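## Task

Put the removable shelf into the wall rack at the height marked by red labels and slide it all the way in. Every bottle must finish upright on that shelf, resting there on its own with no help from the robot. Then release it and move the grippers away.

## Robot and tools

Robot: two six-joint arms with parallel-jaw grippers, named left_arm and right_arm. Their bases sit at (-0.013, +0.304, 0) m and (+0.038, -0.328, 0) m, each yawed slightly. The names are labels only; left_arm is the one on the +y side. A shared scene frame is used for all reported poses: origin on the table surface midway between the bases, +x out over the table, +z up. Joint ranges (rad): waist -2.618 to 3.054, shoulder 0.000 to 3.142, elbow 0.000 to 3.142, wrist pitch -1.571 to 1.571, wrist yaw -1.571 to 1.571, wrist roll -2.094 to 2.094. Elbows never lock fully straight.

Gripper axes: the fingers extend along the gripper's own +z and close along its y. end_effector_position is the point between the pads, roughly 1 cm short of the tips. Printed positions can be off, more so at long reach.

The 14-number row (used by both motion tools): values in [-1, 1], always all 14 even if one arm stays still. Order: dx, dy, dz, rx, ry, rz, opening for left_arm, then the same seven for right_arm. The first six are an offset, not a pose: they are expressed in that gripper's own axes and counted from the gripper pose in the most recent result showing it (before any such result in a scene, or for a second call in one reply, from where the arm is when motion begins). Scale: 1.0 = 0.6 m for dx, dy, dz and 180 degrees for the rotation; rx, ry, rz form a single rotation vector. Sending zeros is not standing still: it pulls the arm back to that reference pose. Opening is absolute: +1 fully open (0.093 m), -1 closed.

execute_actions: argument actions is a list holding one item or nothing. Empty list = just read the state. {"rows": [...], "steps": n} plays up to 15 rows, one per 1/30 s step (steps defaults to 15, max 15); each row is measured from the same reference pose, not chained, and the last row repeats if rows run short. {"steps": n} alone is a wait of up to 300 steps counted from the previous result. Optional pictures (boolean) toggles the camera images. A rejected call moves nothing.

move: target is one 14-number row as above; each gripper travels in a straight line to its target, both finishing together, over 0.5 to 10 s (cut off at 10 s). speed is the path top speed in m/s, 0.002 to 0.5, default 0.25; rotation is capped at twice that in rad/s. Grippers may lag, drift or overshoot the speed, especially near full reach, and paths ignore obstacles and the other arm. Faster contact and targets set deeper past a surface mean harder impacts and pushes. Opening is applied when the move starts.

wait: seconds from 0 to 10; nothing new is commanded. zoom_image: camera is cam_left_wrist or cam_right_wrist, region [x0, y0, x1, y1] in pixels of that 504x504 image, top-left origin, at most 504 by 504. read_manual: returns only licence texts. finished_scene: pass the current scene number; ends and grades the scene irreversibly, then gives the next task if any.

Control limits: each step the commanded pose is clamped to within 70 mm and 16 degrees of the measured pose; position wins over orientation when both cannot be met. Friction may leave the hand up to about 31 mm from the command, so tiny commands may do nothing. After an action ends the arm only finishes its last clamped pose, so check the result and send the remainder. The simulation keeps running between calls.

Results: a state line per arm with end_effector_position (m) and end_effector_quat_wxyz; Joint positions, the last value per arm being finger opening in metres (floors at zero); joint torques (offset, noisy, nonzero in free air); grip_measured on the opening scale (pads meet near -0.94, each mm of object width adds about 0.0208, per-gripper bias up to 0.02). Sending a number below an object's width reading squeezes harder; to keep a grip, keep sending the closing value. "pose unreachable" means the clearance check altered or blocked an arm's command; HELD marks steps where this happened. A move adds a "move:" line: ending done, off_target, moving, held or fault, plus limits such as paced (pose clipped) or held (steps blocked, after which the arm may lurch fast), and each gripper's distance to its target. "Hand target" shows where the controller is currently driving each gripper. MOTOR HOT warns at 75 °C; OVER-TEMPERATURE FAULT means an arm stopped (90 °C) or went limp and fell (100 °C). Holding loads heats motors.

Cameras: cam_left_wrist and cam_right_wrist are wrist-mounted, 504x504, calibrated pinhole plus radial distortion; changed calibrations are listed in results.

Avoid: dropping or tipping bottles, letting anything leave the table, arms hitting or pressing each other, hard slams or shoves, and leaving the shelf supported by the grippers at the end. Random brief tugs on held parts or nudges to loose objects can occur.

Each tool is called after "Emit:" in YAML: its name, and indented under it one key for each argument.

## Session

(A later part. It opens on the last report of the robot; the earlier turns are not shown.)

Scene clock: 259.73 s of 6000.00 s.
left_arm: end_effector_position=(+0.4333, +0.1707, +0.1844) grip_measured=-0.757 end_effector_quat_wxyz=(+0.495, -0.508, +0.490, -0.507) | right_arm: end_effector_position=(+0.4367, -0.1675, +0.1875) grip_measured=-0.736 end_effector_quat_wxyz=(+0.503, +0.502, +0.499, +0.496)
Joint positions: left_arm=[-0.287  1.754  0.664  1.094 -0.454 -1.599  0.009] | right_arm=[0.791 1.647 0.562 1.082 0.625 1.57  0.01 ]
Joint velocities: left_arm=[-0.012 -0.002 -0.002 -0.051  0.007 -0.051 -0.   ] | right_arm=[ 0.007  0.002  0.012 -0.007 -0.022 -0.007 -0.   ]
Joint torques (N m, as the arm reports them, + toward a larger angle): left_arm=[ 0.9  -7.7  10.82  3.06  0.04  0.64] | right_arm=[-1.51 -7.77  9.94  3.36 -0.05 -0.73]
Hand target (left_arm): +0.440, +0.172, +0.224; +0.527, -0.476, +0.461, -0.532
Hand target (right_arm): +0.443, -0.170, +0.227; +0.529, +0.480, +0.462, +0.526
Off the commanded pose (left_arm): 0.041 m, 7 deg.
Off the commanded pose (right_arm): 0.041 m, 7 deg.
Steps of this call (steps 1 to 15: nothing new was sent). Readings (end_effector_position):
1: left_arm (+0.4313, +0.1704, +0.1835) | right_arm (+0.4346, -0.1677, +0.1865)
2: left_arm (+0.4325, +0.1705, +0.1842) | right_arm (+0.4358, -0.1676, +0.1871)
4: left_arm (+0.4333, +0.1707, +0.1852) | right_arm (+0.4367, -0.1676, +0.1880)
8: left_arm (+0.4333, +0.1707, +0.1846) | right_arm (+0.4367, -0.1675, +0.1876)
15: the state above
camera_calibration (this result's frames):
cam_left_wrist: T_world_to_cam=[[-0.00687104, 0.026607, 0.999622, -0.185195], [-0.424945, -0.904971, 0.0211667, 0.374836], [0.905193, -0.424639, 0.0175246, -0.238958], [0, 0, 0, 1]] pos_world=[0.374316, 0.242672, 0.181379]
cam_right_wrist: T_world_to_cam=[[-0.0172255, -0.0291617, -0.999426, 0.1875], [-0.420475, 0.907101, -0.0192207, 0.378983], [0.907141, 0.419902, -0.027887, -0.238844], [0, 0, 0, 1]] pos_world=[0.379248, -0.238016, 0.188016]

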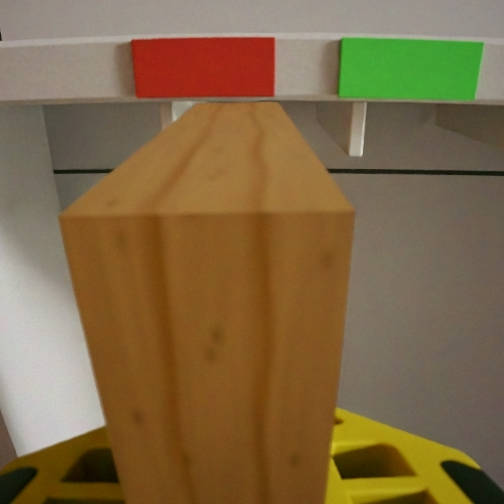

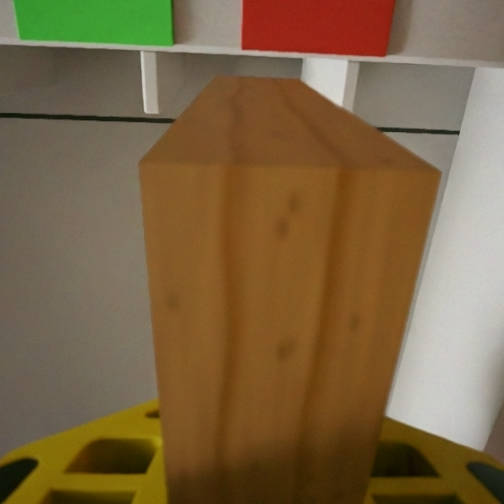

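Emit:
execute_actions:
  actions:
    - {"rows": [ [0.0008,-0.0675,0.0125,0.0376,-0.0007,0.0031,-0.82,-0.0052,0.0672,0.0113,-0.0366,-0.0036,0.0062,-0.82], [0.0017,-0.069,0.0135,0.0376,-0.0007,0.0031,-0.82,-0.006,0.0685,0.0122,-0.0366,-0.0036,0.0062,-0.82], [0.0026,-0.0705,0.0147,0.0376,-0.0007,0.0031,-0.82,-0.0069,0.0698,0.0132,-0.0366,-0.0036,0.0062,-0.82], [0.0036,-0.072,0.0159,0.0376,-0.0007,0.0031,-0.82,-0.0077,0.0711,0.0142,-0.0366,-0.0036,0.0062,-0.82], [0.0045,-0.0735,0.0171,0.0376,-0.0007,0.0031,-0.82,-0.0085,0.0724,0.0152,-0.0366,-0.0036,0.0062,-0.82], [0.0045,-0.075,0.0183,0.0376,-0.0007,0.0031,-0.82,-0.0085,0.0737,0.0162,-0.0366,-0.0036,0.0062,-0.82], [0.0045,-0.0765,0.0195,0.0376,-0.0007,0.0031,-0.82,-0.0085,0.075,0.0172,-0.0366,-0.0036,0.0062,-0.82], [0.0045,-0.078,0.0207,0.0376,-0.0007,0.0031,-0.82,-0.0085,0.0763,0.0182,-0.0366,-0.0036,0.0062,-0.82], [0.0045,-0.0792,0.022,0.0376,-0.0007,0.0031,-0.82,-0.0085,0.0775,0.0193,-0.0366,-0.0036,0.0062,-0.82], [0.0045,-0.0792,0.0232,0.0376,-0.0007,0.0031,-0.82,-0.0085,0.0775,0.0204,-0.0366,-0.0036,0.0062,-0.82] ], "steps": 15}

Scene clock: 278.30 s of 6000.00 s.
left_arm: end_effector_position=(+0.4381, +0.1680, +0.1851) grip_measured=-0.757 end_effector_quat_wxyz=(+0.491, -0.510, +0.496, -0.502) | right_arm: end_effector_position=(+0.4417, -0.1699, +0.1863) grip_measured=-0.736 end_effector_quat_wxyz=(+0.499, +0.507, +0.501, +0.493)
Joint positions: left_arm=[-0.287  1.754  0.693  1.047 -0.452 -1.602  0.009] | right_arm=[0.775 1.647 0.578 1.048 0.611 1.583 0.01 ]
Joint velocities: left_arm=[ 0.002 -0.027 -0.012 -0.051  0.007  0.022 -0.   ] | right_arm=[-0.002 -0.007 -0.002 -0.022  0.051 -0.007  0.001]
Joint torques (N m, as the arm reports them, + toward a larger angle): left_arm=[ 0.79 -8.9  11.07  3.1  -0.08  0.65] | right_arm=[-1.49 -9.93 10.17  3.23 -0.01 -0.76]
Hand target (left_arm): +0.444, +0.170, +0.231; +0.527, -0.478, +0.462, -0.530
Hand target (right_arm): +0.446, -0.174, +0.233; +0.528, +0.483, +0.462, +0.524
Off the commanded pose (left_arm): 0.048 m, 8 deg.
Off the commanded pose (right_arm): 0.048 m, 8 deg.
Steps of this call (steps 1 to 90: nothing new was sent; then 15.07 s passed at rest; steps 91 to 105: all 15 steps of this action). Readings (end_effector_position):
91: left_arm (+0.4333, +0.1707, +0.1842) | right_arm (+0.4367, -0.1675, +0.1873)
92: left_arm (+0.4333, +0.1707, +0.1839) | right_arm (+0.4367, -0.1675, +0.1870)
94: left_arm (+0.4333, +0.1707, +0.1827) | right_arm (+0.4370, -0.1677, +0.1858)
98: left_arm (+0.4349, +0.1696, +0.1820) | right_arm (+0.4380, -0.1686, +0.1836)
105: the state above
camera_calibration (this result's frames):
cam_left_wrist: T_world_to_cam=[[0.00966823, 0.0221067, 0.999709, -0.192309], [-0.426627, -0.904106, 0.0241186, 0.374466], [0.904376, -0.426736, 0.00069021, -0.240637], [0, 0, 0, 1]] pos_world=[0.379243, 0.24012, 0.183388]
cam_right_wrist: T_world_to_cam=[[-0.0322664, -0.0260678, -0.999139, 0.193388], [-0.418497, 0.908161, -0.0101791, 0.380898], [0.907645, 0.417809, -0.0402124, -0.240617], [0, 0, 0, 1]] pos_world=[0.38404, -0.240343, 0.187423]

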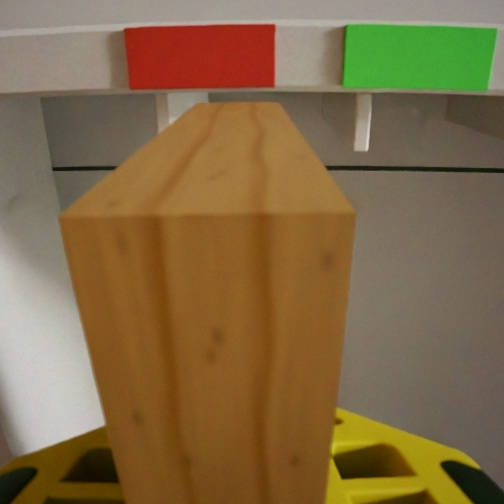

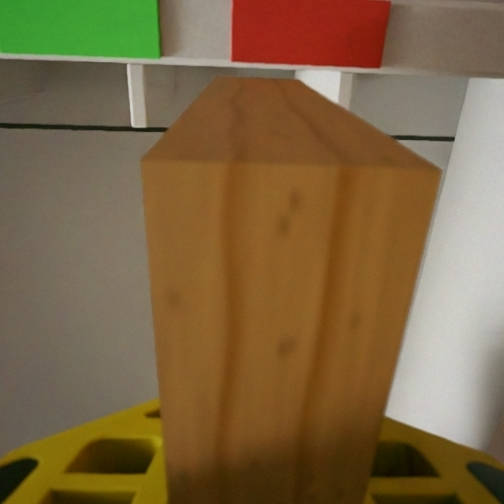

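Emit:
execute_actions:
  actions:
    - {"rows": [ [-0.0005,-0.0805,0.016,0.0447,-0.0017,0.0015,-0.82,-0.0042,0.0819,0.013,-0.0427,-0.0028,0.005,-0.82], [-0.0004,-0.0826,0.019,0.0463,-0.0017,0.0015,-0.82,-0.0041,0.084,0.016,-0.0443,-0.0028,0.005,-0.82], [-0.0004,-0.0847,0.0225,0.048,-0.0017,0.0015,-0.82,-0.0041,0.0862,0.0195,-0.046,-0.0028,0.005,-0.82], [-0.0003,-0.0868,0.0265,0.0497,-0.0017,0.0015,-0.82,-0.004,0.0883,0.0235,-0.0477,-0.0028,0.005,-0.82], [-0.0003,-0.089,0.0305,0.0513,-0.0017,0.0015,-0.82,-0.004,0.0905,0.0275,-0.0493,-0.0028,0.005,-0.82], [-0.0003,-0.089,0.0345,0.0513,-0.0017,0.0015,-0.82,-0.0039,0.0905,0.0315,-0.0493,-0.0028,0.005,-0.82], [-0.0002,-0.089,0.0385,0.0513,-0.0017,0.0015,-0.82,-0.0039,0.0905,0.0355,-0.0493,-0.0028,0.005,-0.82], [-0.0002,-0.089,0.0425,0.0513,-0.0017,0.0015,-0.82,-0.0038,0.0905,0.0395,-0.0493,-0.0028,0.005,-0.82], [-0.0002,-0.089,0.0465,0.0513,-0.0017,0.0015,-0.82,-0.0038,0.0905,0.0435,-0.0493,-0.0028,0.005,-0.82], [-0.0001,-0.089,0.0505,0.0513,-0.0017,0.0015,-0.82,-0.0037,0.0905,0.0475,-0.0493,-0.0028,0.005,-0.82], [-0.0001,-0.089,0.0545,0.0513,-0.0017,0.0015,-0.82,-0.0037,0.0905,0.0515,-0.0493,-0.0028,0.005,-0.82], [0.0,-0.089,0.0585,0.0513,-0.0017,0.0015,-0.82,-0.0036,0.0905,0.0555,-0.0493,-0.0028,0.005,-0.82], [0.0,-0.089,0.062,0.0513,-0.0017,0.0015,-0.82,-0.0036,0.0905,0.059,-0.0493,-0.0028,0.005,-0.82], [0.0,-0.089,0.0654,0.0513,-0.0017,0.0015,-0.82,-0.0035,0.0905,0.0624,-0.0493,-0.0028,0.005,-0.82] ], "steps": 15}
  pictures: false

Emit:
wait:
  seconds: 0.4

Scene clock: 302.00 s of 6000.00 s.
left_arm: end_effector_position=(+0.4652, +0.1677, +0.1934) grip_measured=-0.757 end_effector_quat_wxyz=(+0.498, -0.506, +0.488, -0.508) | right_arm: end_effector_position=(+0.4681, -0.1709, +0.1959) grip_measured=-0.736 end_effector_quat_wxyz=(+0.504, +0.502, +0.497, +0.496)
Joint positions: left_arm=[-0.255  1.826  0.8    1.039 -0.424 -1.593  0.009] | right_arm=[0.725 1.705 0.672 1.036 0.563 1.567 0.01 ]
Joint velocities: left_arm=[0.061 0.188 0.183 0.081 0.066 0.007 0.   ] | right_arm=[-0.1    0.208  0.159 -0.007 -0.139  0.037  0.   ]
Joint torques (N m, as the arm reports them, + toward a larger angle): left_arm=[ 0.79 -9.17 11.18  3.17 -0.14  0.64] | right_arm=[-1.31 -9.15 10.26  3.49  0.03 -0.72]
Hand target (left_arm): +0.473, +0.170, +0.237; +0.534, -0.470, +0.455, -0.536
Hand target (right_arm): +0.476, -0.174, +0.239; +0.535, +0.476, +0.456, +0.529
Off the commanded pose (left_arm): 0.046 m, 8 deg.
Off the commanded pose (right_arm): 0.046 m, 8 deg.
Steps of this call (steps 1 to 90: nothing new was sent; then 20.20 s passed at rest; steps 91 to 105: all 15 steps of this action). Readings (end_effector_position):
91: left_arm (+0.4382, +0.1680, +0.1841) | right_arm (+0.4417, -0.1700, +0.1849)
92: left_arm (+0.4382, +0.1681, +0.1841) | right_arm (+0.4418, -0.1699, +0.1849)
94: left_arm (+0.4394, +0.1683, +0.1852) | right_arm (+0.4431, -0.1700, +0.1864)
98: left_arm (+0.4475, +0.1676, +0.1921) | right_arm (+0.4505, -0.1711, +0.1947)
105: the state above

Scene clock: 302.40 s of 6000.00 s.
left_arm: end_effector_position=(+0.4675, +0.1677, +0.1900) grip_measured=-0.757 end_effector_quat_wxyz=(+0.496, -0.507, +0.491, -0.506) | right_arm: end_effector_position=(+0.4704, -0.1709, +0.1930) grip_measured=-0.736 end_effector_quat_wxyz=(+0.504, +0.503, +0.499, +0.495)
Joint positions: left_arm=[-0.252  1.837  0.807  1.035 -0.42  -1.596  0.009] | right_arm=[0.721 1.716 0.677 1.035 0.558 1.568 0.01 ]
Joint velocities: left_arm=[ 0.002  0.007 -0.007 -0.037  0.007 -0.007  0.   ] | right_arm=[ 0.002 -0.002 -0.012  0.007  0.037 -0.037  0.   ]
Joint torques (N m, as the arm reports them, + toward a larger angle): left_arm=[ 0.81 -9.09 11.35  3.19  0.    0.64] | right_arm=[-1.42 -9.09 10.55  3.49 -0.04 -0.72]
Hand target (left_arm): +0.473, +0.170, +0.237; +0.534, -0.471, +0.455, -0.535
Hand target (right_arm): +0.476, -0.174, +0.239; +0.535, +0.476, +0.456, +0.529
Off the commanded pose (left_arm): 0.049 m, 8 deg.
Off the commanded pose (right_arm): 0.048 m, 8 deg.
Steps of this call (steps 1 to 12: nothing new was sent). Readings (end_effector_position):
1: left_arm (+0.4666, +0.1677, +0.1923) | right_arm (+0.4694, -0.1708, +0.1949)
2: left_arm (+0.4672, +0.1677, +0.1915) | right_arm (+0.4702, -0.1707, +0.1941)
4: left_arm (+0.4675, +0.1677, +0.1904) | right_arm (+0.4704, -0.1709, +0.1931)
8: left_arm (+0.4675, +0.1677, +0.1900) | right_arm (+0.4704, -0.1709, +0.1930)
12: the state above
camera_calibration (this result's frames):
cam_left_wrist: T_world_to_cam=[[-0.00797765, 0.0235161, 0.999692, -0.189472], [-0.423918, -0.905523, 0.017918, 0.38677], [0.905665, -0.423645, 0.0171929, -0.271571], [0, 0, 0, 1]] pos_world=[0.4084, 0.239635, 0.187152]
cam_right_wrist: T_world_to_cam=[[-0.0187569, -0.0312533, -0.999335, 0.193811], [-0.41739, 0.908494, -0.0205781, 0.395362], [0.908534, 0.416727, -0.0300853, -0.268608], [0, 0, 0, 1]] pos_world=[0.412695, -0.241191, 0.193737]

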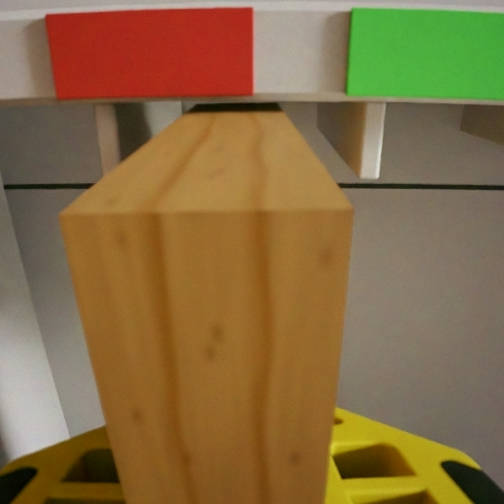

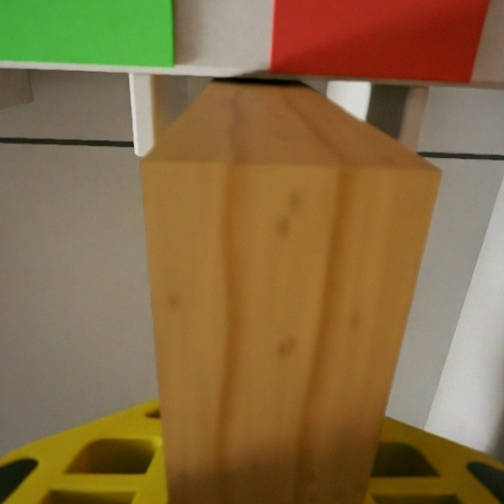

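Emit:
execute_actions:
  actions:
    - {"rows": [ [-0.0008,-0.0798,0.0205,0.045,-0.0016,0.0027,-0.82,-0.0028,0.078,0.0184,-0.0442,-0.003,0.0063,-0.82], [-0.0008,-0.0795,0.024,0.045,-0.0016,0.0027,-0.82,-0.0028,0.0777,0.0219,-0.0442,-0.003,0.0063,-0.82], [-0.0008,-0.0793,0.028,0.045,-0.0016,0.0027,-0.82,-0.0027,0.0773,0.0259,-0.0442,-0.003,0.0063,-0.82], [-0.0007,-0.079,0.0322,0.045,-0.0016,0.0027,-0.82,-0.0027,0.077,0.0301,-0.0442,-0.003,0.0063,-0.82], [-0.0007,-0.0788,0.0364,0.045,-0.0016,0.0027,-0.82,-0.0026,0.0766,0.0343,-0.0442,-0.003,0.0063,-0.82], [-0.0007,-0.0785,0.0406,0.045,-0.0016,0.0027,-0.82,-0.0026,0.0763,0.0385,-0.0442,-0.003,0.0063,-0.82], [-0.0007,-0.0783,0.0448,0.045,-0.0016,0.0027,-0.82,-0.0025,0.0759,0.0427,-0.0442,-0.003,0.0063,-0.82], [-0.0006,-0.078,0.049,0.045,-0.0016,0.0027,-0.82,-0.0025,0.0756,0.0469,-0.0442,-0.003,0.0063,-0.82], [-0.0006,-0.0778,0.0532,0.045,-0.0016,0.0027,-0.82,-0.0024,0.0752,0.0511,-0.0442,-0.003,0.0063,-0.82], [-0.0006,-0.0775,0.0574,0.045,-0.0016,0.0027,-0.82,-0.0024,0.0749,0.0553,-0.0442,-0.003,0.0063,-0.82], [-0.0006,-0.0773,0.0616,0.045,-0.0016,0.0027,-0.82,-0.0023,0.0745,0.0595,-0.0442,-0.003,0.0063,-0.82], [-0.0005,-0.077,0.0658,0.045,-0.0016,0.0027,-0.82,-0.0023,0.0742,0.0637,-0.0442,-0.003,0.0063,-0.82], [-0.0005,-0.0768,0.0695,0.045,-0.0016,0.0027,-0.82,-0.0022,0.0738,0.0674,-0.0442,-0.003,0.0063,-0.82], [-0.0005,-0.0765,0.0725,0.045,-0.0016,0.0027,-0.82,-0.0022,0.0735,0.0704,-0.0442,-0.003,0.0063,-0.82], [-0.0005,-0.0765,0.0745,0.045,-0.0016,0.0027,-0.82,-0.0022,0.0735,0.0724,-0.0442,-0.003,0.0063,-0.82] ], "steps": 15}
  pictures: false

Emit:
wait:
  seconds: 0.4

Scene clock: 317.23 s of 6000.00 s.
left_arm: end_effector_position=(+0.4977, +0.1678, +0.1875) grip_measured=-0.757 end_effector_quat_wxyz=(+0.497, -0.508, +0.491, -0.505) | right_arm: end_effector_position=(+0.5007, -0.1708, +0.1897) grip_measured=-0.736 end_effector_quat_wxyz=(+0.503, +0.504, +0.498, +0.494)
Joint positions: left_arm=[-0.22   1.928  0.927  1.005 -0.391 -1.594  0.009] | right_arm=[0.675 1.811 0.783 1.022 0.514 1.57  0.01 ]
Joint velocities: left_arm=[ 0.056  0.198  0.237 -0.11   0.022 -0.037 -0.   ] | right_arm=[-0.085  0.208  0.198 -0.154 -0.081  0.007 -0.001]
Joint torques (N m, as the arm reports them, + toward a larger angle): left_arm=[  0.63 -10.11  11.57   3.22  -0.08   0.6 ] | right_arm=[ -1.24 -10.29  10.51   3.53   0.04  -0.71]
Hand target (left_arm): +0.506, +0.171, +0.235; +0.534, -0.471, +0.455, -0.534
Hand target (right_arm): +0.509, -0.174, +0.236; +0.535, +0.476, +0.456, +0.528
Off the commanded pose (left_arm): 0.051 m, 8 deg.
Off the commanded pose (right_arm): 0.049 m, 8 deg.
Steps of this call (steps 1 to 90: nothing new was sent; then 11.33 s passed at rest; steps 91 to 105: all 15 steps of this action). Readings (end_effector_position):
91: left_arm (+0.4675, +0.1677, +0.1900) | right_arm (+0.4704, -0.1709, +0.1930)
92: left_arm (+0.4678, +0.1676, +0.1905) | right_arm (+0.4708, -0.1708, +0.1931)
94: left_arm (+0.4706, +0.1676, +0.1915) | right_arm (+0.4737, -0.1709, +0.1938)
98: left_arm (+0.4806, +0.1678, +0.1923) | right_arm (+0.4835, -0.1709, +0.1946)
105: the state above

Scene clock: 317.63 s of 6000.00 s.
left_arm: end_effector_position=(+0.5007, +0.1679, +0.1847) grip_measured=-0.757 end_effector_quat_wxyz=(+0.495, -0.509, +0.493, -0.503) | right_arm: end_effector_position=(+0.5037, -0.1707, +0.1871) grip_measured=-0.736 end_effector_quat_wxyz=(+0.501, +0.506, +0.500, +0.492)
Joint positions: left_arm=[-0.217  1.939  0.938  0.997 -0.387 -1.597  0.009] | right_arm=[0.671 1.822 0.793 1.015 0.509 1.574 0.01 ]
Joint velocities: left_arm=[ 0.002 -0.017  0.002 -0.022 -0.022 -0.007  0.001] | right_arm=[-0.017  0.007 -0.002  0.037 -0.066 -0.066 -0.001]
Joint torques (N m, as the arm reports them, + toward a larger angle): left_arm=[  0.69 -10.26  11.76   3.23  -0.03   0.66] | right_arm=[ -1.29 -10.3   10.77   3.53  -0.02  -0.69]
Hand target (left_arm): +0.506, +0.171, +0.235; +0.534, -0.471, +0.455, -0.534
Hand target (right_arm): +0.509, -0.174, +0.236; +0.535, +0.476, +0.456, +0.528
Off the commanded pose (left_arm): 0.053 m, 9 deg.
Off the commanded pose (right_arm): 0.051 m, 9 deg.
Steps of this call (steps 1 to 12: nothing new was sent). Readings (end_effector_position):
1: left_arm (+0.4993, +0.1679, +0.1868) | right_arm (+0.5023, -0.1707, +0.1889)
2: left_arm (+0.5002, +0.1677, +0.1860) | right_arm (+0.5032, -0.1707, +0.1884)
4: left_arm (+0.5007, +0.1679, +0.1850) | right_arm (+0.5038, -0.1707, +0.1873)
8: left_arm (+0.5007, +0.1679, +0.1847) | right_arm (+0.5037, -0.1707, +0.1871)
12: the state above
camera_calibration (this result's frames):
cam_left_wrist: T_world_to_cam=[[0.000767602, 0.0209784, 0.99978, -0.187832], [-0.422027, -0.906377, 0.0193425, 0.400003], [0.906583, -0.421949, 0.00815771, -0.30051], [0, 0, 0, 1]] pos_world=[0.441394, 0.239693, 0.182505]
cam_right_wrist: T_world_to_cam=[[-0.0272146, -0.0302273, -0.999172, 0.192891], [-0.416465, 0.909008, -0.0161564, 0.407805], [0.908744, 0.415681, -0.0373269, -0.29808], [0, 0, 0, 1]] pos_world=[0.445965, -0.240962, 0.188194]

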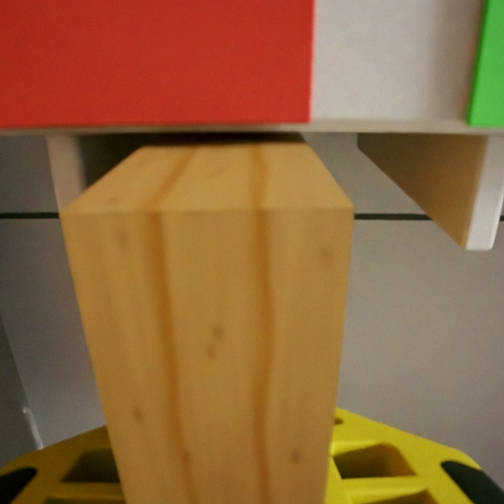

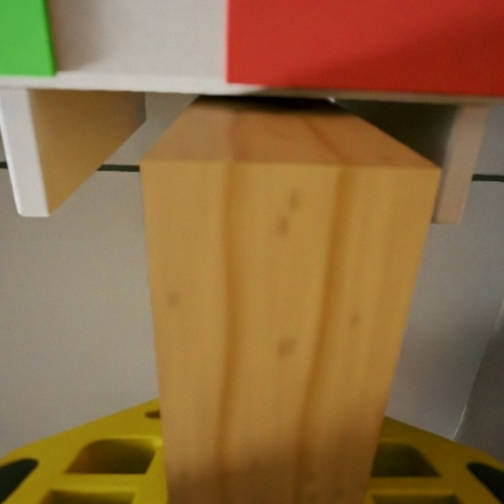

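Emit:
execute_actions:
  actions:
    - {"rows": [ [-0.0005,-0.085,0.021,0.0475,-0.001,0.002,-0.82,-0.003,0.0826,0.0187,-0.0474,-0.0023,0.0058,-0.82], [-0.0005,-0.0844,0.0237,0.0475,-0.001,0.002,-0.82,-0.0029,0.0818,0.0214,-0.0474,-0.0023,0.0058,-0.82], [-0.0005,-0.0837,0.0264,0.0475,-0.001,0.002,-0.82,-0.0029,0.0811,0.0241,-0.0474,-0.0023,0.0058,-0.82], [-0.0005,-0.0831,0.0291,0.0475,-0.001,0.002,-0.82,-0.0028,0.0803,0.0268,-0.0474,-0.0023,0.0058,-0.82], [-0.0004,-0.0824,0.0318,0.0475,-0.001,0.002,-0.82,-0.0028,0.0796,0.0295,-0.0474,-0.0023,0.0058,-0.82], [-0.0004,-0.0817,0.0345,0.0475,-0.001,0.002,-0.82,-0.0027,0.0789,0.0322,-0.0474,-0.0023,0.0058,-0.82], [-0.0004,-0.0811,0.0372,0.0475,-0.001,0.002,-0.82,-0.0027,0.0781,0.0349,-0.0474,-0.0023,0.0058,-0.82], [-0.0004,-0.0804,0.0399,0.0475,-0.001,0.002,-0.82,-0.0026,0.0774,0.0376,-0.0474,-0.0023,0.0058,-0.82], [-0.0004,-0.0798,0.0426,0.0475,-0.001,0.002,-0.82,-0.0026,0.0766,0.0403,-0.0474,-0.0023,0.0058,-0.82], [-0.0004,-0.0791,0.0453,0.0475,-0.001,0.002,-0.82,-0.0025,0.0759,0.043,-0.0474,-0.0023,0.0058,-0.82], [-0.0003,-0.0784,0.048,0.0475,-0.001,0.002,-0.82,-0.0025,0.0752,0.0457,-0.0474,-0.0023,0.0058,-0.82], [-0.0003,-0.0778,0.0505,0.0475,-0.001,0.002,-0.82,-0.0024,0.0744,0.0482,-0.0474,-0.0023,0.0058,-0.82], [-0.0003,-0.0771,0.0528,0.0475,-0.001,0.002,-0.82,-0.0024,0.0737,0.0506,-0.0474,-0.0023,0.0058,-0.82], [-0.0003,-0.0765,0.055,0.0475,-0.001,0.002,-0.82,-0.0023,0.0729,0.0528,-0.0474,-0.0023,0.0058,-0.82], [-0.0003,-0.0758,0.0568,0.0475,-0.001,0.002,-0.82,-0.0023,0.0722,0.0547,-0.0474,-0.0023,0.0058,-0.82] ], "steps": 15}
  pictures: false

Emit:
wait:
  seconds: 0.4

Scene clock: 332.77 s of 6000.00 s.
left_arm: end_effector_position=(+0.5210, +0.1674, +0.1791) grip_measured=-0.757 end_effector_quat_wxyz=(+0.495, -0.510, +0.494, -0.502) | right_arm: end_effector_position=(+0.5243, -0.1709, +0.1794) grip_measured=-0.736 end_effector_quat_wxyz=(+0.500, +0.508, +0.500, +0.492)
Joint positions: left_arm=[-0.199  2.009  1.02   0.981 -0.369 -1.596  0.009] | right_arm=[0.643 1.898 0.864 1.015 0.483 1.578 0.01 ]
Joint velocities: left_arm=[ 0.022  0.095  0.154 -0.066  0.051  0.022 -0.   ] | right_arm=[-0.042  0.129  0.134 -0.022 -0.066  0.051 -0.   ]
Joint torques (N m, as the arm reports them, + toward a larger angle): left_arm=[  0.89 -10.9   11.82   3.27  -0.03   0.55] | right_arm=[ -1.15 -11.01  10.61   3.59   0.02  -0.73]
Hand target (left_arm): +0.529, +0.170, +0.229; +0.534, -0.471, +0.456, -0.534
Hand target (right_arm): +0.532, -0.174, +0.229; +0.535, +0.476, +0.456, +0.529
Off the commanded pose (left_arm): 0.053 m, 9 deg.
Off the commanded pose (right_arm): 0.052 m, 9 deg.
Steps of this call (steps 1 to 90: nothing new was sent; then 11.63 s passed at rest; steps 91 to 105: all 15 steps of this action). Readings (end_effector_position):
91: left_arm (+0.5007, +0.1679, +0.1846) | right_arm (+0.5038, -0.1706, +0.1871)
92: left_arm (+0.5010, +0.1677, +0.1850) | right_arm (+0.5041, -0.1706, +0.1870)
94: left_arm (+0.5035, +0.1676, +0.1856) | right_arm (+0.5067, -0.1709, +0.1869)
98: left_arm (+0.5104, +0.1675, +0.1841) | right_arm (+0.5135, -0.1709, +0.1857)
105: the state above

Scene clock: 333.17 s of 6000.00 s.
left_arm: end_effector_position=(+0.5232, +0.1677, +0.1791) grip_measured=-0.757 end_effector_quat_wxyz=(+0.495, -0.509, +0.494, -0.502) | right_arm: end_effector_position=(+0.5266, -0.1707, +0.1794) grip_measured=-0.736 end_effector_quat_wxyz=(+0.499, +0.507, +0.500, +0.493)
Joint positions: left_arm=[-0.196  2.016  1.029  0.981 -0.367 -1.595  0.009] | right_arm=[0.64  1.905 0.872 1.015 0.478 1.579 0.01 ]
Joint velocities: left_arm=[-0.012  0.007 -0.012  0.022 -0.066 -0.022 -0.001] | right_arm=[ 0.007  0.007 -0.007 -0.007  0.037 -0.037  0.001]
Joint torques (N m, as the arm reports them, + toward a larger angle): left_arm=[  0.69 -10.81  11.83   3.24  -0.03   0.6 ] | right_arm=[ -1.18 -10.94  10.67   3.59   0.    -0.7 ]
Hand target (left_arm): +0.529, +0.171, +0.229; +0.534, -0.471, +0.456, -0.534
Hand target (right_arm): +0.532, -0.174, +0.229; +0.535, +0.476, +0.456, +0.529
Off the commanded pose (left_arm): 0.052 m, 9 deg.
Off the commanded pose (right_arm): 0.052 m, 9 deg.
Steps of this call (steps 1 to 12: nothing new was sent). Readings (end_effector_position):
1: left_arm (+0.5221, +0.1675, +0.1791) | right_arm (+0.5255, -0.1708, +0.1792)
2: left_arm (+0.5228, +0.1676, +0.1791) | right_arm (+0.5262, -0.1709, +0.1794)
4: left_arm (+0.5232, +0.1678, +0.1791) | right_arm (+0.5266, -0.1707, +0.1794)
8: left_arm (+0.5232, +0.1677, +0.1791) | right_arm (+0.5266, -0.1707, +0.1794)
12: the state above
camera_calibration (this result's frames):
cam_left_wrist: T_world_to_cam=[[0.00187548, 0.0187606, 0.999822, -0.182524], [-0.421323, -0.906736, 0.0178042, 0.409483], [0.906909, -0.421281, 0.00620368, -0.320913], [0, 0, 0, 1]] pos_world=[0.463906, 0.239522, 0.177192]
cam_right_wrist: T_world_to_cam=[[-0.0303926, -0.0256709, -0.999208, 0.188358], [-0.416779, 0.908945, -0.0106749, 0.41638], [0.9085, 0.416125, -0.0383243, -0.318761], [0, 0, 0, 1]] pos_world=[0.468858, -0.240987, 0.180438]

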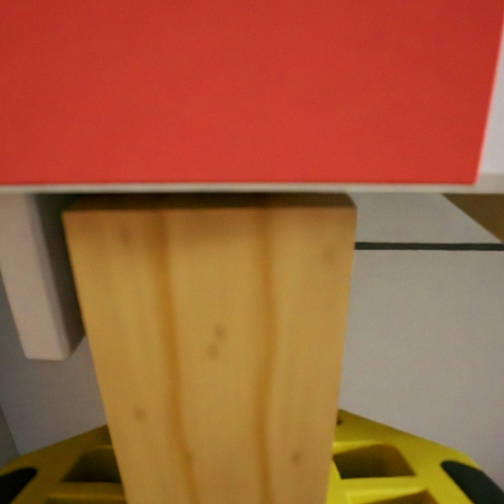

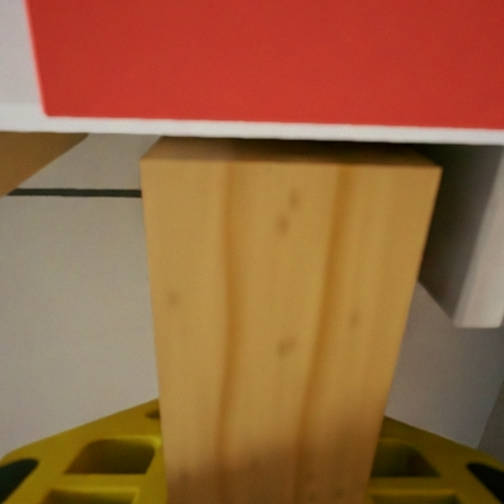

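Emit:
execute_actions:
  actions:
    - {"rows": [ [-0.001,-0.079,0.0192,0.0451,-0.0009,0.0019,-0.82,-0.0026,0.0786,0.0164,-0.0452,-0.0026,0.0044,-0.82], [-0.001,-0.073,0.0193,0.0422,-0.0008,0.0017,-0.82,-0.0025,0.0726,0.0166,-0.0425,-0.0025,0.0044,-0.82], [-0.0011,-0.067,0.0193,0.0393,-0.0007,0.0016,-0.82,-0.0023,0.0666,0.0168,-0.0397,-0.0023,0.0043,-0.82], [-0.0011,-0.061,0.0193,0.0364,-0.0005,0.0015,-0.82,-0.0022,0.0606,0.0169,-0.037,-0.0021,0.0042,-0.82], [-0.0011,-0.055,0.0194,0.0335,-0.0004,0.0013,-0.82,-0.002,0.0546,0.0171,-0.0342,-0.002,0.0042,-0.82], [-0.0011,-0.049,0.0194,0.0306,-0.0003,0.0012,-0.82,-0.0019,0.0486,0.0173,-0.0315,-0.0018,0.0041,-0.82], [-0.0011,-0.043,0.0194,0.0277,-0.0002,0.0011,-0.82,-0.0017,0.0426,0.0175,-0.0287,-0.0016,0.004,-0.82], [-0.0012,-0.037,0.0195,0.0247,-0.0001,0.0009,-0.82,-0.0016,0.0366,0.0177,-0.026,-0.0015,0.004,-0.82], [-0.0012,-0.031,0.0195,0.0218,0.0,0.0008,-0.82,-0.0014,0.0306,0.0179,-0.0232,-0.0013,0.0039,-0.82], [-0.0012,-0.025,0.0195,0.0189,0.0001,0.0007,-0.82,-0.0013,0.0246,0.0181,-0.0205,-0.0011,0.0038,-0.82], [-0.0012,-0.019,0.0196,0.016,0.0002,0.0005,-0.82,-0.0011,0.0186,0.0183,-0.0177,-0.001,0.0038,-0.82], [-0.0012,-0.013,0.0196,0.0131,0.0004,0.0004,-0.82,-0.001,0.0126,0.0184,-0.015,-0.0008,0.0037,-0.82], [-0.0013,-0.007,0.0196,0.0102,0.0005,0.0003,-0.82,-0.0008,0.0066,0.0186,-0.0122,-0.0006,0.0036,-0.82], [-0.0013,-0.001,0.0197,0.0073,0.0006,0.0001,-0.82,-0.0007,0.0006,0.0188,-0.0095,-0.0005,0.0036,-0.82], [-0.0013,0.005,0.0197,0.0044,0.0007,0.0,-0.82,-0.0005,-0.0054,0.019,-0.0067,-0.0003,0.0035,-0.82] ], "steps": 15}
  pictures: false

Emit:
wait:
  seconds: 0.4

Scene clock: 347.67 s of 6000.00 s.
left_arm: end_effector_position=(+0.5251, +0.1676, +0.1763) grip_measured=-0.757 end_effector_quat_wxyz=(+0.496, -0.509, +0.493, -0.502) | right_arm: end_effector_position=(+0.5283, -0.1709, +0.1756) grip_measured=-0.736 end_effector_quat_wxyz=(+0.500, +0.509, +0.494, +0.497)
Joint positions: left_arm=[-0.195  2.03   1.034  0.991 -0.366 -1.596  0.009] | right_arm=[0.639 1.929 0.872 1.051 0.48  1.586 0.01 ]
Joint velocities: left_arm=[ 0.002  0.022 -0.007  0.11   0.007 -0.022  0.001] | right_arm=[-0.022  0.027 -0.017  0.007  0.022 -0.037 -0.   ]
Joint torques (N m, as the arm reports them, + toward a larger angle): left_arm=[ 0.76 -7.63 10.52  2.33  0.12  0.15] | right_arm=[-1.3  -7.26  9.51  2.41 -0.15 -0.23]
Hand target (left_arm): +0.534, +0.169, +0.176; +0.499, -0.505, +0.491, -0.505
Hand target (right_arm): +0.537, -0.171, +0.176; +0.502, +0.505, +0.492, +0.500
Off the commanded pose (left_arm): 0.010 m, 1 deg.
Off the commanded pose (right_arm): 0.010 m, 1 deg.
Steps of this call (steps 1 to 90: nothing new was sent; then 11.00 s passed at rest; steps 91 to 105: all 15 steps of this action). Readings (end_effector_position):
91: left_arm (+0.5232, +0.1677, +0.1790) | right_arm (+0.5266, -0.1707, +0.1794)
92: left_arm (+0.5232, +0.1677, +0.1789) | right_arm (+0.5267, -0.1707, +0.1791)
94: left_arm (+0.5233, +0.1677, +0.1779) | right_arm (+0.5270, -0.1707, +0.1772)
98: left_arm (+0.5247, +0.1676, +0.1773) | right_arm (+0.5276, -0.1707, +0.1764)
105: the state above

Scene clock: 348.07 s of 6000.00 s.
left_arm: end_effector_position=(+0.5252, +0.1677, +0.1763) grip_measured=-0.757 end_effector_quat_wxyz=(+0.496, -0.509, +0.492, -0.503) | right_arm: end_effector_position=(+0.5284, -0.1710, +0.1756) grip_measured=-0.736 end_effector_quat_wxyz=(+0.500, +0.509, +0.493, +0.498)
Joint positions: left_arm=[-0.195  2.031  1.034  0.994 -0.367 -1.596  0.009] | right_arm=[0.639 1.931 0.872 1.055 0.481 1.586 0.01 ]
Joint velocities: left_arm=[ 0.012  0.002 -0.012 -0.037  0.022  0.007 -0.001] | right_arm=[-0.012 -0.002  0.012 -0.007 -0.051 -0.037  0.001]
Joint torques (N m, as the arm reports them, + toward a larger angle): left_arm=[ 0.77 -7.69 10.35  2.34  0.08  0.11] | right_arm=[-1.35 -7.2   9.44  2.5  -0.13 -0.23]
Hand target (left_arm): +0.534, +0.169, +0.176; +0.498, -0.505, +0.491, -0.505
Hand target (right_arm): +0.537, -0.171, +0.176; +0.502, +0.505, +0.492, +0.500
Off the commanded pose (left_arm): 0.010 m, 1 deg.
Off the commanded pose (right_arm): 0.010 m, 1 deg.
Steps of this call (steps 1 to 12: nothing new was sent). Readings (end_effector_position):
1: left_arm (+0.5251, +0.1677, +0.1763) | right_arm (+0.5283, -0.1709, +0.1756)
2: left_arm (+0.5252, +0.1677, +0.1764) | right_arm (+0.5283, -0.1710, +0.1757)
4: left_arm (+0.5252, +0.1677, +0.1765) | right_arm (+0.5284, -0.1710, +0.1756)
8: left_arm (+0.5252, +0.1677, +0.1763) | right_arm (+0.5284, -0.1710, +0.1756)
12: the state above
camera_calibration (this result's frames):
cam_left_wrist: T_world_to_cam=[[-0.00101346, 0.02059, 0.999787, -0.178427], [-0.420334, -0.907186, 0.0182568, 0.409783], [0.907369, -0.420226, 0.00957406, -0.323703], [0, 0, 0, 1]] pos_world=[0.465782, 0.239395, 0.174007]
cam_right_wrist: T_world_to_cam=[[-0.0180711, -0.0125988, -0.999757, 0.180437], [-0.412811, 0.910808, -0.00401615, 0.414381], [0.910637, 0.412639, -0.0216602, -0.325021], [0, 0, 0, 1]] pos_world=[0.470298, -0.241032, 0.175017]

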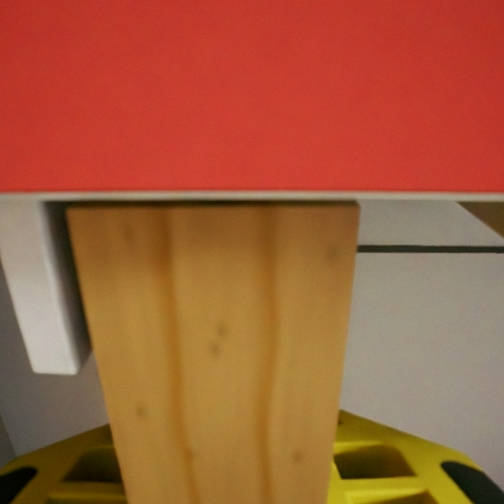

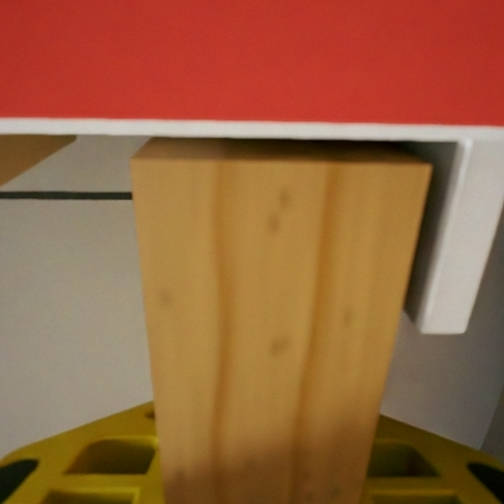

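Emit:
execute_actions:
  actions:
    - {"rows": [ [-0.0013,0.0005,0.017,0.003,0.0007,0.0,-0.82,0.0,0.0005,0.016,-0.002,0.002,0.0,-0.82], [-0.0013,0.0005,0.019,0.003,0.0007,0.0,-0.82,0.0,0.0005,0.018,-0.002,0.002,0.0,-0.82], [-0.0013,0.0005,0.021,0.003,0.0007,0.0,-0.82,0.0,0.0005,0.020,-0.002,0.002,0.0,-0.82], [-0.0013,0.0005,0.023,0.003,0.0007,0.0,-0.82,0.0,0.0005,0.022,-0.002,0.002,0.0,-0.82], [-0.0013,0.0005,0.025,0.003,0.0007,0.0,-0.82,0.0,0.0005,0.024,-0.002,0.002,0.0,-0.82], [-0.0013,0.0005,0.027,0.003,0.0007,0.0,-0.82,0.0,0.0005,0.026,-0.002,0.002,0.0,-0.82], [-0.0013,0.0005,0.029,0.003,0.0007,0.0,-0.82,0.0,0.0005,0.028,-0.002,0.002,0.0,-0.82], [-0.0013,0.0005,0.031,0.003,0.0007,0.0,-0.82,0.0,0.0005,0.030,-0.002,0.002,0.0,-0.82], [-0.0013,0.0005,0.033,0.003,0.0007,0.0,-0.82,0.0,0.0005,0.032,-0.002,0.002,0.0,-0.82], [-0.0013,0.0005,0.035,0.003,0.0007,0.0,-0.82,0.0,0.0005,0.034,-0.002,0.002,0.0,-0.82] ], "steps": 15}

Scene clock: 355.03 s of 6000.00 s.
left_arm: end_effector_position=(+0.5255, +0.1680, +0.1757) grip_measured=-0.757 end_effector_quat_wxyz=(+0.498, -0.509, +0.490, -0.504) | right_arm: end_effector_position=(+0.5288, -0.1712, +0.1752) grip_measured=-0.736 end_effector_quat_wxyz=(+0.502, +0.508, +0.490, +0.500)
Joint positions: left_arm=[-0.195  2.037  1.034  1.005 -0.369 -1.595  0.009] | right_arm=[0.639 1.938 0.872 1.069 0.483 1.585 0.01 ]
Joint velocities: left_arm=[ 0.002 -0.017  0.007 -0.051  0.007 -0.022  0.   ] | right_arm=[ 0.002 -0.012 -0.007 -0.051  0.007 -0.007 -0.   ]
Joint torques (N m, as the arm reports them, + toward a larger angle): left_arm=[ 1.4  -6.42 13.9   2.04  0.2   0.09] | right_arm=[-2.39 -6.1  12.69  2.15 -0.29 -0.19]
Hand target (left_arm): +0.544, +0.170, +0.176; +0.498, -0.506, +0.490, -0.505
Hand target (right_arm): +0.547, -0.172, +0.176; +0.501, +0.505, +0.493, +0.501
Off the commanded pose (left_arm): 0.021 m, 0 deg.
Off the commanded pose (right_arm): 0.020 m, 0 deg.
Steps of this call (steps 1 to 90: nothing new was sent; then 3.47 s passed at rest; steps 91 to 105: all 15 steps of this action). Readings (end_effector_position):
91: left_arm (+0.5252, +0.1677, +0.1763) | right_arm (+0.5284, -0.1710, +0.1756)
92: left_arm (+0.5252, +0.1677, +0.1763) | right_arm (+0.5284, -0.1710, +0.1756)
94: left_arm (+0.5252, +0.1677, +0.1763) | right_arm (+0.5284, -0.1710, +0.1756)
98: left_arm (+0.5254, +0.1678, +0.1756) | right_arm (+0.5286, -0.1710, +0.1750)
105: the state above
camera_calibration (this result's frames):
cam_left_wrist: T_world_to_cam=[[-0.00642745, 0.0221945, 0.999733, -0.175334], [-0.418006, -0.908276, 0.0174767, 0.409324], [0.908422, -0.417782, 0.0151153, -0.325822], [0, 0, 0, 1]] pos_world=[0.465957, 0.239548, 0.173058]
cam_right_wrist: T_world_to_cam=[[-0.0119764, -0.0106438, -0.999872, 0.17708], [-0.410699, 0.911758, -0.00478648, 0.41389], [0.911692, 0.410589, -0.0152909, -0.327363], [0, 0, 0, 1]] pos_world=[0.470559, -0.241072, 0.174033]

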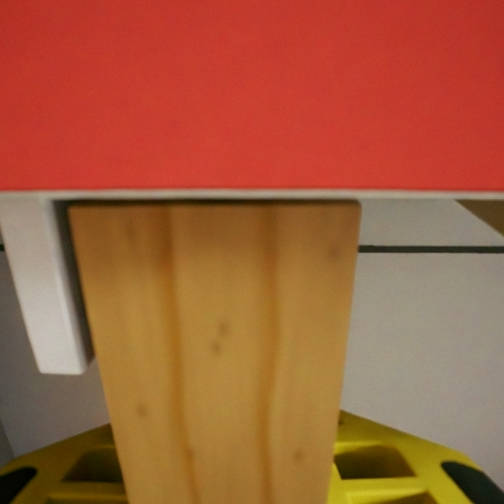

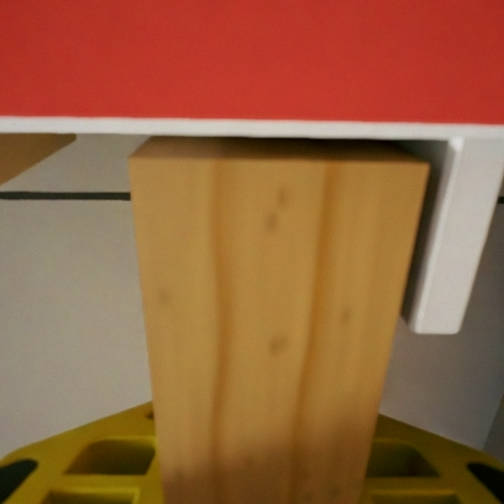

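Emit:
execute_actions:
  actions:
    - {"rows": [ [0,0,0.02,0,0,0,-0.82,0,0,0.02,0,0,0,-0.82], [0,0,0.01,0,0,0,-0.82,0,0,0.01,0,0,0,-0.82], [0,0,0,0,0,0,-0.82,0,0,0,0,0,0,-0.82], [0,0,0,0,0,0,-0.82,0,0,0,0,0,0,-0.82], [0,0,0,0,0,0,-0.82,0,0,0,0,0,0,-0.82], [0,0,0,0,0,0,-0.6,0,0,0,0,0,0,-0.6], [0,0,0,0,0,0,-0.4,0,0,0,0,0,0,-0.4], [0,0,0,0,0,0,-0.2,0,0,0,0,0,0,-0.2], [0,0,0,0,0,0,0.1,0,0,0,0,0,0,0.1] ], "steps": 15}

Scene clock: 358.40 s of 6000.00 s.
left_arm: end_effector_position=(+0.5250, +0.1679, +0.1758) grip_measured=+0.097 end_effector_quat_wxyz=(+0.498, -0.509, +0.488, -0.504) | right_arm: end_effector_position=(+0.5280, -0.1709, +0.1739) grip_measured=+0.098 end_effector_quat_wxyz=(+0.502, +0.509, +0.491, +0.498)
Joint positions: left_arm=[-0.196  2.037  1.033  1.009 -0.373 -1.595  0.05 ] | right_arm=[0.641 1.938 0.87  1.068 0.487 1.584 0.05 ]
Joint velocities: left_arm=[-0.002  0.012 -0.012 -0.037 -0.081 -0.051 -0.001] | right_arm=[ 0.017 -0.012  0.002 -0.022  0.022  0.007  0.001]
Joint torques (N m, as the arm reports them, + toward a larger angle): left_arm=[ 0.13 -9.98  7.48  2.21 -0.1   0.06] | right_arm=[-0.51 -9.55  6.65  2.44 -0.01 -0.17]
Hand target (left_arm): +0.526, +0.168, +0.176; +0.498, -0.509, +0.490, -0.504
Hand target (right_arm): +0.529, -0.171, +0.175; +0.502, +0.508, +0.490, +0.499
Off the commanded pose (left_arm): 0.001 m, 0 deg.
Off the commanded pose (right_arm): 0.001 m, 0 deg.
Steps of this call (steps 1 to 86: nothing new was sent; steps 87 to 101: all 15 steps of this action). Readings (end_effector_position):
87: left_arm (+0.5255, +0.1680, +0.1758) | right_arm (+0.5286, -0.1709, +0.1752)
88: left_arm (+0.5254, +0.1679, +0.1759) | right_arm (+0.5283, -0.1707, +0.1751)
90: left_arm (+0.5250, +0.1679, +0.1758) | right_arm (+0.5280, -0.1708, +0.1749)
94: left_arm (+0.5250, +0.1679, +0.1758) | right_arm (+0.5280, -0.1709, +0.1747)
101: the state above
camera_calibration (this result's frames):
cam_left_wrist: T_world_to_cam=[[-0.00826048, 0.0228579, 0.999705, -0.174572], [-0.415957, -0.909219, 0.0173519, 0.408149], [0.909347, -0.41569, 0.0170185, -0.32654], [0, 0, 0, 1]] pos_world=[0.465269, 0.239348, 0.172995]
cam_right_wrist: T_world_to_cam=[[-0.0150828, -0.0129169, -0.999803, 0.177091], [-0.409322, 0.912373, -0.00561244, 0.412836], [0.912265, 0.409157, -0.0190483, -0.326637], [0, 0, 0, 1]] pos_world=[0.469634, -0.240727, 0.173151]

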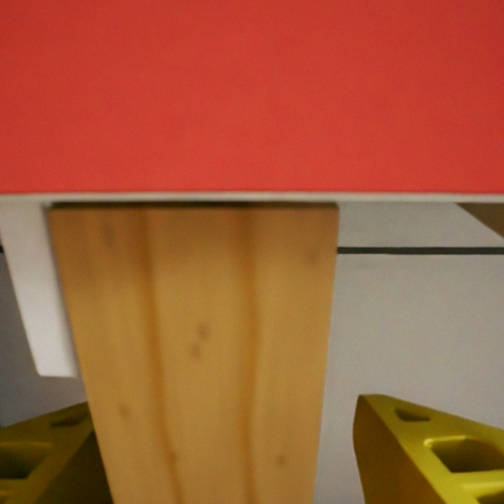

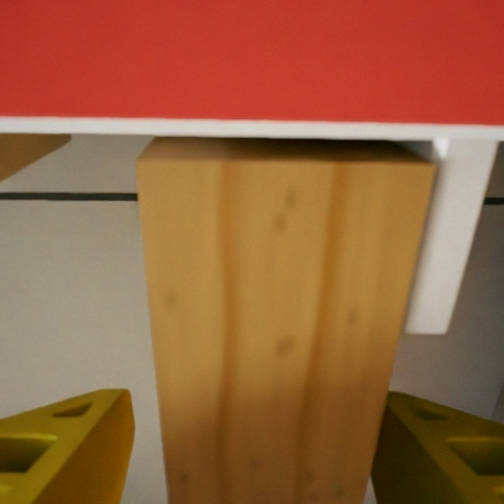

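Emit:
move:
  target: [0, -0.003, -0.25, 0, 0, 0, 0.1, 0, 0.004, -0.25, 0, 0, 0, 0.1]
  speed: 0.1

Scene clock: 362.53 s of 6000.00 s.
left_arm: end_effector_position=(+0.3820, +0.1622, +0.1750) grip_measured=+0.097 end_effector_quat_wxyz=(+0.494, -0.510, +0.496, -0.500) | right_arm: end_effector_position=(+0.3829, -0.1665, +0.1744) grip_measured=+0.098 end_effector_quat_wxyz=(+0.499, +0.509, +0.497, +0.494)
Joint positions: left_arm=[-0.401  1.641  0.494  1.131 -0.571 -1.599  0.05 ] | right_arm=[0.928 1.543 0.391 1.134 0.769 1.59  0.05 ]
Joint velocities: left_arm=[-0.012 -0.027  0.012  0.022 -0.037  0.051  0.001] | right_arm=[ 0.007 -0.007 -0.002  0.037 -0.081 -0.007  0.   ]
Joint torques (N m, as the arm reports them, + toward a larger angle): left_arm=[-0.6  -7.46  4.59  2.36 -0.27  0.03] | right_arm=[ 0.45 -6.83  4.31  2.39  0.13 -0.14]
Hand target (left_arm): +0.376, +0.165, +0.179; +0.496, -0.511, +0.488, -0.504
Hand target (right_arm): +0.378, -0.169, +0.177; +0.499, +0.511, +0.491, +0.498
Off the commanded pose (left_arm): 0.008 m, 1 deg.
Off the commanded pose (right_arm): 0.005 m, 1 deg.
move: done
camera_calibration (this result's frames):
cam_left_wrist: T_world_to_cam=[[0.00905595, 0.0173694, 0.999808, -0.180558], [-0.421851, -0.906454, 0.0195686, 0.344856], [0.90662, -0.421947, -0.000881488, -0.19367], [0, 0, 0, 1]] pos_world=[0.322698, 0.234014, 0.173604]
cam_right_wrist: T_world_to_cam=[[-0.0279704, -0.0195734, -0.999417, 0.179236], [-0.413885, 0.910308, -0.00624494, 0.350991], [0.9099, 0.413469, -0.0335628, -0.191924], [0, 0, 0, 1]] pos_world=[0.324915, -0.236647, 0.174882]

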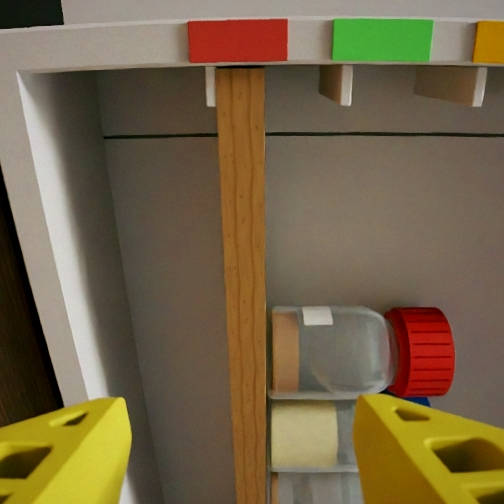

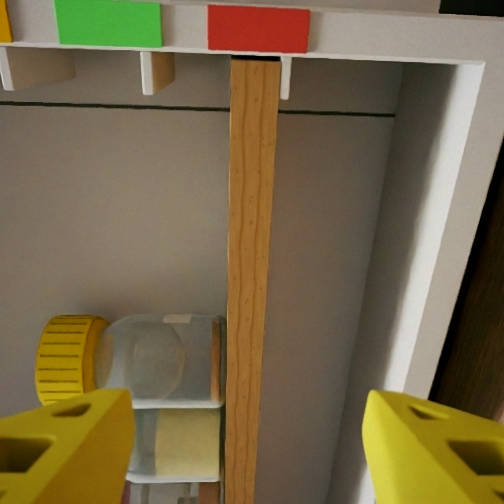

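Emit:
move:
  target: [-0.1, -0.08, -0.1, 0, 0, 0, 0.1, -0.1, 0.08, -0.1, 0, 0, 0, 0.1]
  speed: 0.15

Scene clock: 366.37 s of 6000.00 s.
left_arm: end_effector_position=(+0.3251, +0.2182, +0.2271) grip_measured=+0.097 end_effector_quat_wxyz=(+0.495, -0.510, +0.493, -0.501) | right_arm: end_effector_position=(+0.3218, -0.2255, +0.2186) grip_measured=+0.098 end_effector_quat_wxyz=(+0.501, +0.508, +0.505, +0.485)
Joint positions: left_arm=[-0.314  1.069  0.351  0.709 -0.487 -1.597  0.05 ] | right_arm=[0.92  0.847 0.261 0.548 0.762 1.583 0.05 ]
Joint velocities: left_arm=[-0.017 -0.017  0.007  0.051  0.037 -0.037 -0.001] | right_arm=[ 0.017 -0.012  0.012  0.051  0.022 -0.081  0.   ]
Joint torques (N m, as the arm reports them, + toward a larger angle): left_arm=[ 0.57 -3.82  7.26  2.09  0.06  0.09] | right_arm=[-1.16 -2.51  8.77  2.29 -0.06 -0.13]
Hand target (left_arm): +0.322, +0.221, +0.225; +0.495, -0.509, +0.496, -0.500
Hand target (right_arm): +0.322, -0.227, +0.225; +0.500, +0.509, +0.497, +0.494
Off the commanded pose (left_arm): 0.007 m, 0 deg.
Off the commanded pose (right_arm): 0.004 m, 1 deg.
move: done
camera_calibration (this result's frames):
cam_left_wrist: T_world_to_cam=[[0.00387806, 0.0195575, 0.999801, -0.231875], [-0.418849, -0.907849, 0.0193834, 0.370009], [0.908048, -0.418841, 0.00467094, -0.120811], [0, 0, 0, 1]] pos_world=[0.265579, 0.289847, 0.225221]
cam_right_wrist: T_world_to_cam=[[-0.0422018, -0.0388439, -0.998354, 0.220483], [-0.413131, 0.910494, -0.0179619, 0.38204], [0.909693, 0.411693, -0.0544721, -0.106169], [0, 0, 0, 1]] pos_world=[0.263719, -0.295572, 0.221198]

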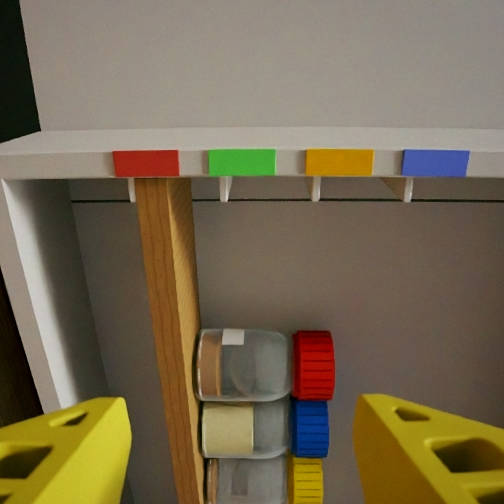

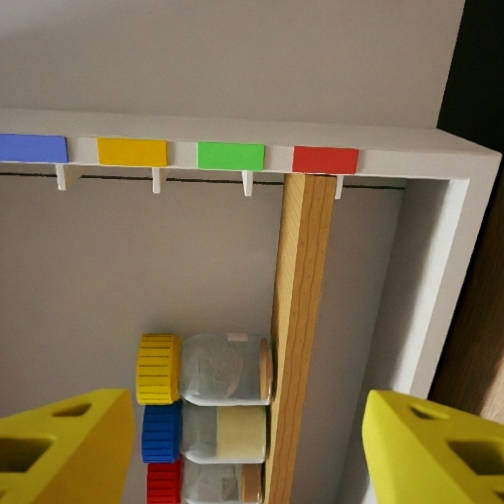

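The shelf is on the red level, pushed fully in, with all three bottles standing. Both arms are clear of the rack.

Emit:
finished_scene:
  scene: 1

The scene is finished: the task was done.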